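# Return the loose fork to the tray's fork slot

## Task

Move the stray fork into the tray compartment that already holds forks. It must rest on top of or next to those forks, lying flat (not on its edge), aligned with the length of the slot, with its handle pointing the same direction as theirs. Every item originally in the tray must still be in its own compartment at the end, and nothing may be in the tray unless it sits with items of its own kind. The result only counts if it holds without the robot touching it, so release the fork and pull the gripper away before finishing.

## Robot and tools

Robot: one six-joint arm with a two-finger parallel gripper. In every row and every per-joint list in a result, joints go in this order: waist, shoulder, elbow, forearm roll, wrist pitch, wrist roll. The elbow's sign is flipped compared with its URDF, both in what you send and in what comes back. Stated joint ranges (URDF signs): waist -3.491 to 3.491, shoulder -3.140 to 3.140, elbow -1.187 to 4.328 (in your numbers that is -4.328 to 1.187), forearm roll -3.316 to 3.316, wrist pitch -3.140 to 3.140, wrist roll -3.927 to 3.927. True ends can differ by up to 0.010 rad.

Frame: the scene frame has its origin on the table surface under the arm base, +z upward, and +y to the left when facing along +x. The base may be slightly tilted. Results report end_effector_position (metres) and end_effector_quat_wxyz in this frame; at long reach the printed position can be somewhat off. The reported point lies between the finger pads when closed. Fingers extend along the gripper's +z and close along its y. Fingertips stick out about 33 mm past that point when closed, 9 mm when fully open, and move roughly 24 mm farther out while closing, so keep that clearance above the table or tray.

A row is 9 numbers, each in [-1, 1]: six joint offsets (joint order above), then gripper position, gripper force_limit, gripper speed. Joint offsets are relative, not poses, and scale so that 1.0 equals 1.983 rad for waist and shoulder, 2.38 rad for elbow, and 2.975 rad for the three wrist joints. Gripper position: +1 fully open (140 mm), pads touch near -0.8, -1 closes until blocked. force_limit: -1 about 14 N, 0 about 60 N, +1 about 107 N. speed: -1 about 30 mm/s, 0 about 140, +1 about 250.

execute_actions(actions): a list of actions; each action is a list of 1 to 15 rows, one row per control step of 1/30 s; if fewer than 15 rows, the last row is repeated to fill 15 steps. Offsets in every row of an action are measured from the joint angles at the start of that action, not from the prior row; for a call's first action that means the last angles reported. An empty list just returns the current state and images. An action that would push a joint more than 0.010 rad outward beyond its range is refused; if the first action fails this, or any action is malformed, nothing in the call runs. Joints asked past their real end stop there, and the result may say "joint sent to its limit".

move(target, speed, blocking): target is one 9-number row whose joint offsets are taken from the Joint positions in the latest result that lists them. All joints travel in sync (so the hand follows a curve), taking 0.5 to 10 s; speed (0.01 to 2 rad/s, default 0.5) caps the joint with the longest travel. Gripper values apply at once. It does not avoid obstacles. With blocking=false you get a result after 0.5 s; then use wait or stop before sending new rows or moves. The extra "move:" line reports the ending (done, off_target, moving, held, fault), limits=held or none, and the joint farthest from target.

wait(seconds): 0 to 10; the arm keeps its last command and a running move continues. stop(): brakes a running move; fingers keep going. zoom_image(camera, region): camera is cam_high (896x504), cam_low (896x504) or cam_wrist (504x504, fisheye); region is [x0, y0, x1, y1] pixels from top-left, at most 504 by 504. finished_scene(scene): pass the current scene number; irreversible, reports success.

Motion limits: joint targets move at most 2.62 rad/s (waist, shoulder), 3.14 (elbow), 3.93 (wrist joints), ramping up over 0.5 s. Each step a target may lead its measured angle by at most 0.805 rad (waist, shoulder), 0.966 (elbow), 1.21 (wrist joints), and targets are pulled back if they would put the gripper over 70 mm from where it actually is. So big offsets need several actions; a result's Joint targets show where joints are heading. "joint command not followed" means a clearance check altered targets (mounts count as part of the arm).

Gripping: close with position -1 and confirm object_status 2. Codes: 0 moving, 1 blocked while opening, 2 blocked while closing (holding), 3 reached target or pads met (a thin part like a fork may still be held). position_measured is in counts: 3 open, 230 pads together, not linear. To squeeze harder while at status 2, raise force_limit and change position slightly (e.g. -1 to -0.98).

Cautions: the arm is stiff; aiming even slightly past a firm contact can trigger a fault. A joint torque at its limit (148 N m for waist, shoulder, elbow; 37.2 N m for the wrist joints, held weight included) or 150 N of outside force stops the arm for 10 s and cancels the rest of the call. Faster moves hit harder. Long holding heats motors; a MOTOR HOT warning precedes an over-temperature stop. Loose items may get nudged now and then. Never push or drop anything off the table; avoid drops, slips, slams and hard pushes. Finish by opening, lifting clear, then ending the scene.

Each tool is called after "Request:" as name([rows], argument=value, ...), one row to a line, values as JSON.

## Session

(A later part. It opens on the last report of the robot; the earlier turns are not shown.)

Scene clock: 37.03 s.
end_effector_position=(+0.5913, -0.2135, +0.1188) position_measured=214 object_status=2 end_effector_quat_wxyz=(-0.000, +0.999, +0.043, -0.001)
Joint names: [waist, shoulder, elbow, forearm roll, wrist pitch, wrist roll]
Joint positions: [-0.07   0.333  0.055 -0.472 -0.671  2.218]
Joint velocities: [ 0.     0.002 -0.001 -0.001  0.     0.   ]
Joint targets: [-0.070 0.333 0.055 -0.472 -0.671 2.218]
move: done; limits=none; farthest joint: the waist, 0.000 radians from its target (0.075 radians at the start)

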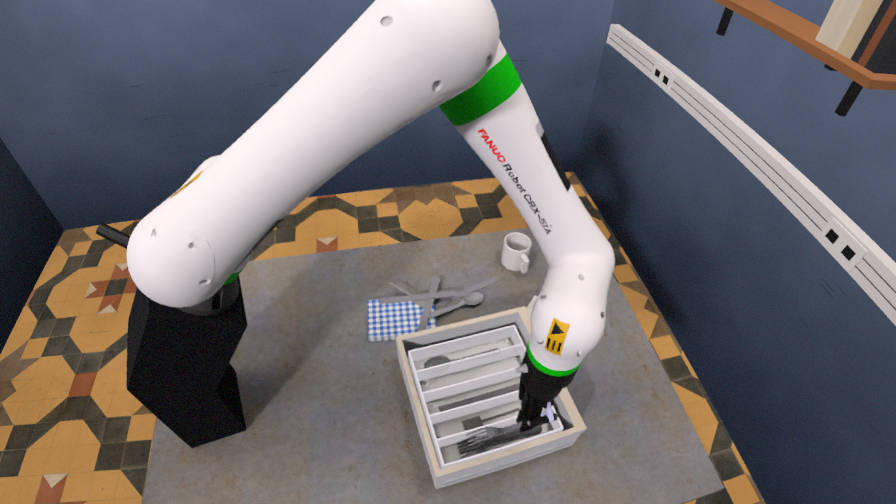

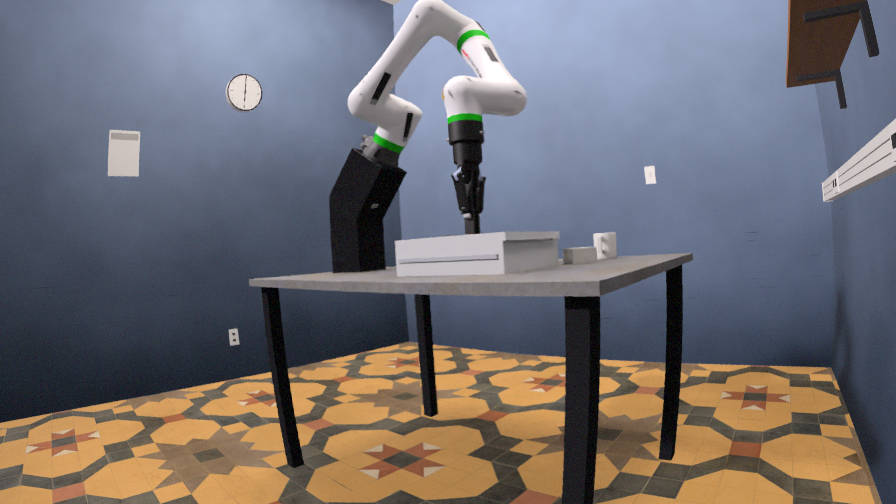

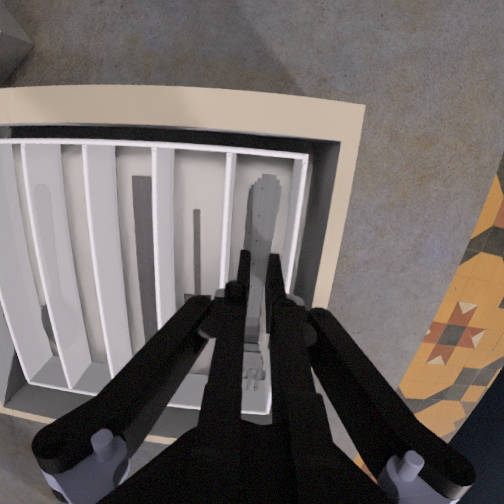

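Request:
move(target=[0.0106,0.037,0,-0.011,0.026,0.01,-1,0,0], speed=0.15)

Scene clock: 39.37 s.
end_effector_position=(+0.5805, -0.2112, +0.0759) position_measured=214 object_status=2 end_effector_quat_wxyz=(+0.001, +0.999, +0.043, +0.001)
Joint names: [waist, shoulder, elbow, forearm roll, wrist pitch, wrist roll]
Joint positions: [-0.049  0.407  0.055 -0.505 -0.593  2.247]
Joint velocities: [0.001 0.002 0.001 0.    0.002 0.   ]
Joint targets: [-0.049 0.407 0.055 -0.505 -0.593 2.247]
move: done; limits=none; farthest joint: the waist, 0.000 radians from its target (0.021 radians at the start)

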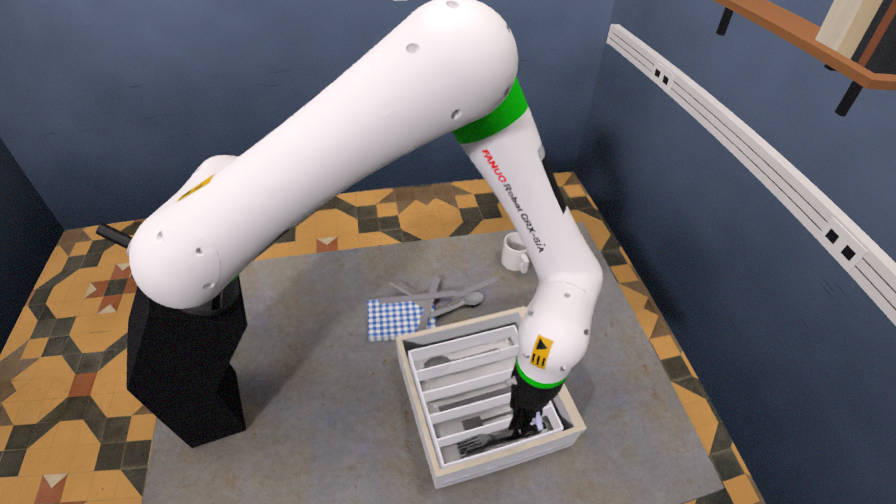

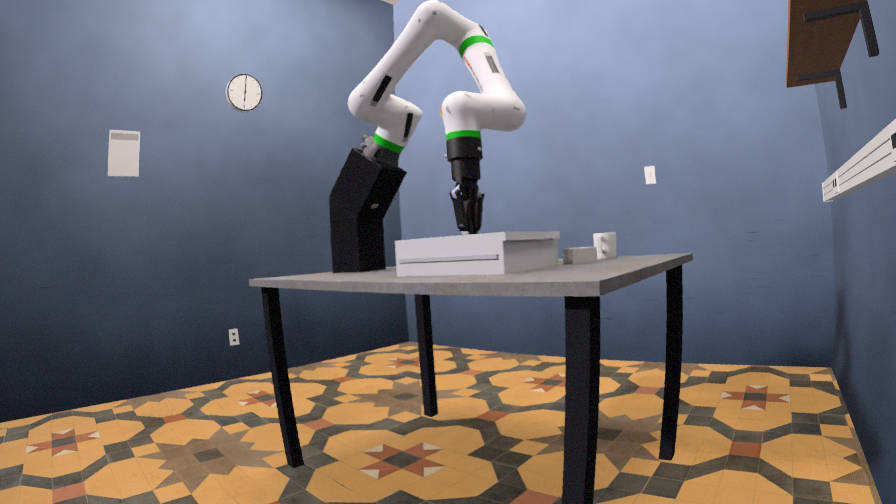

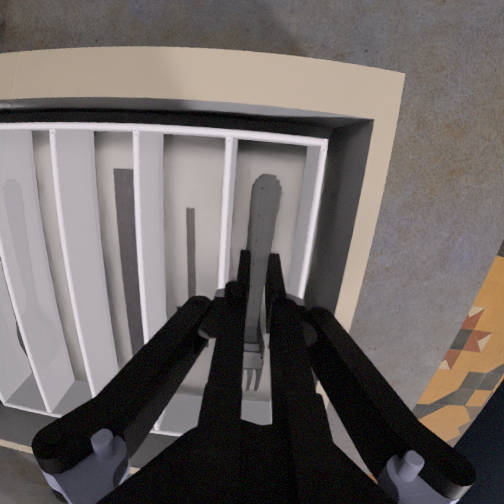

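Request:
execute_actions([
  [[0.003,0.007,0,-0.002,0.005,0,-1,0,0]],
  [[0,0,0,0,0,0,-0.55,0,-0.5]],
  [[-0.015,-0.06,0,0.017,-0.04,0,-0.55,0,-0.5]],
  [[0,-0.06,0,0.017,-0.04,0,-0.3,0,-0.5]],
])

Scene clock: 42.33 s.
end_effector_position=(+0.6113, -0.1952, +0.2012) position_measured=167 object_status=3 end_effector_quat_wxyz=(-0.004, +0.995, +0.101, -0.003)
Joint names: [waist, shoulder, elbow, forearm roll, wrist pitch, wrist roll]
Joint positions: [-0.073  0.183  0.055 -0.41  -0.816  2.247]
Joint velocities: [-0.002 -0.005 -0.     0.004 -0.005  0.   ]
Joint targets: [-0.073 0.183 0.055 -0.410 -0.816 2.247]

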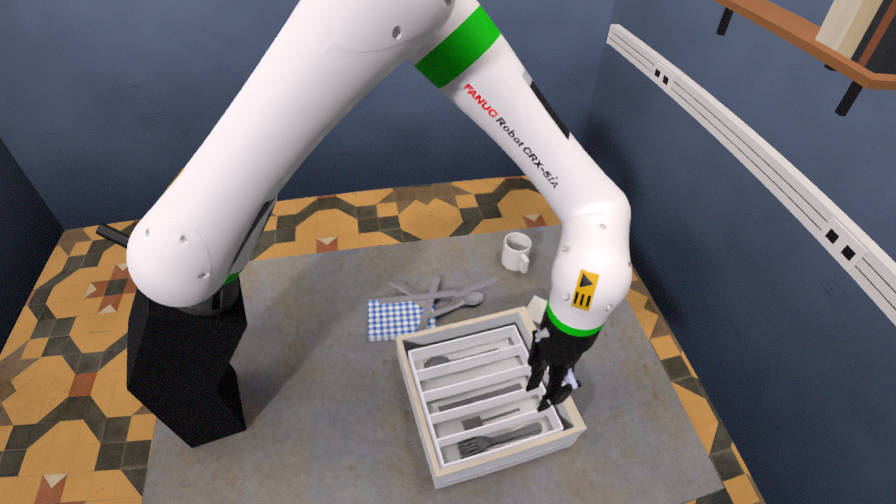

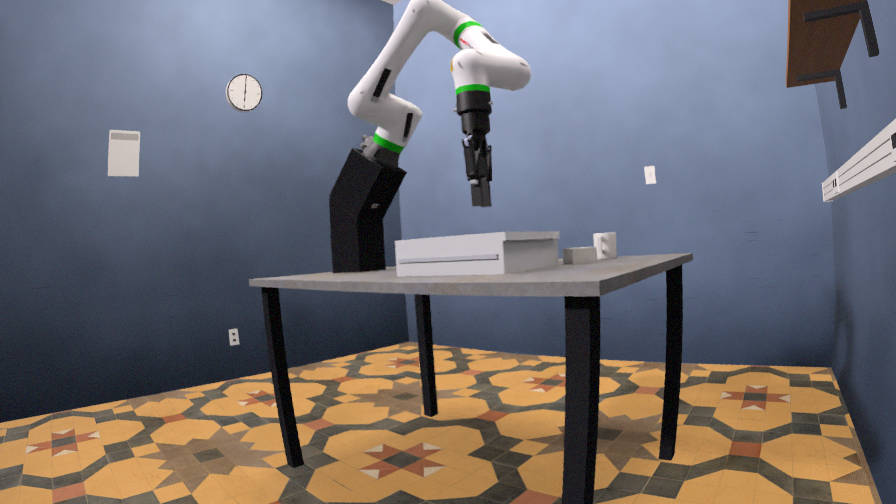

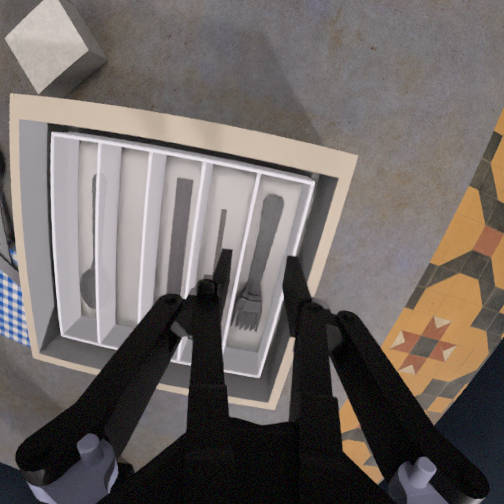

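Request:
finished_scene(scene=1)

The scene is finished: the task was done.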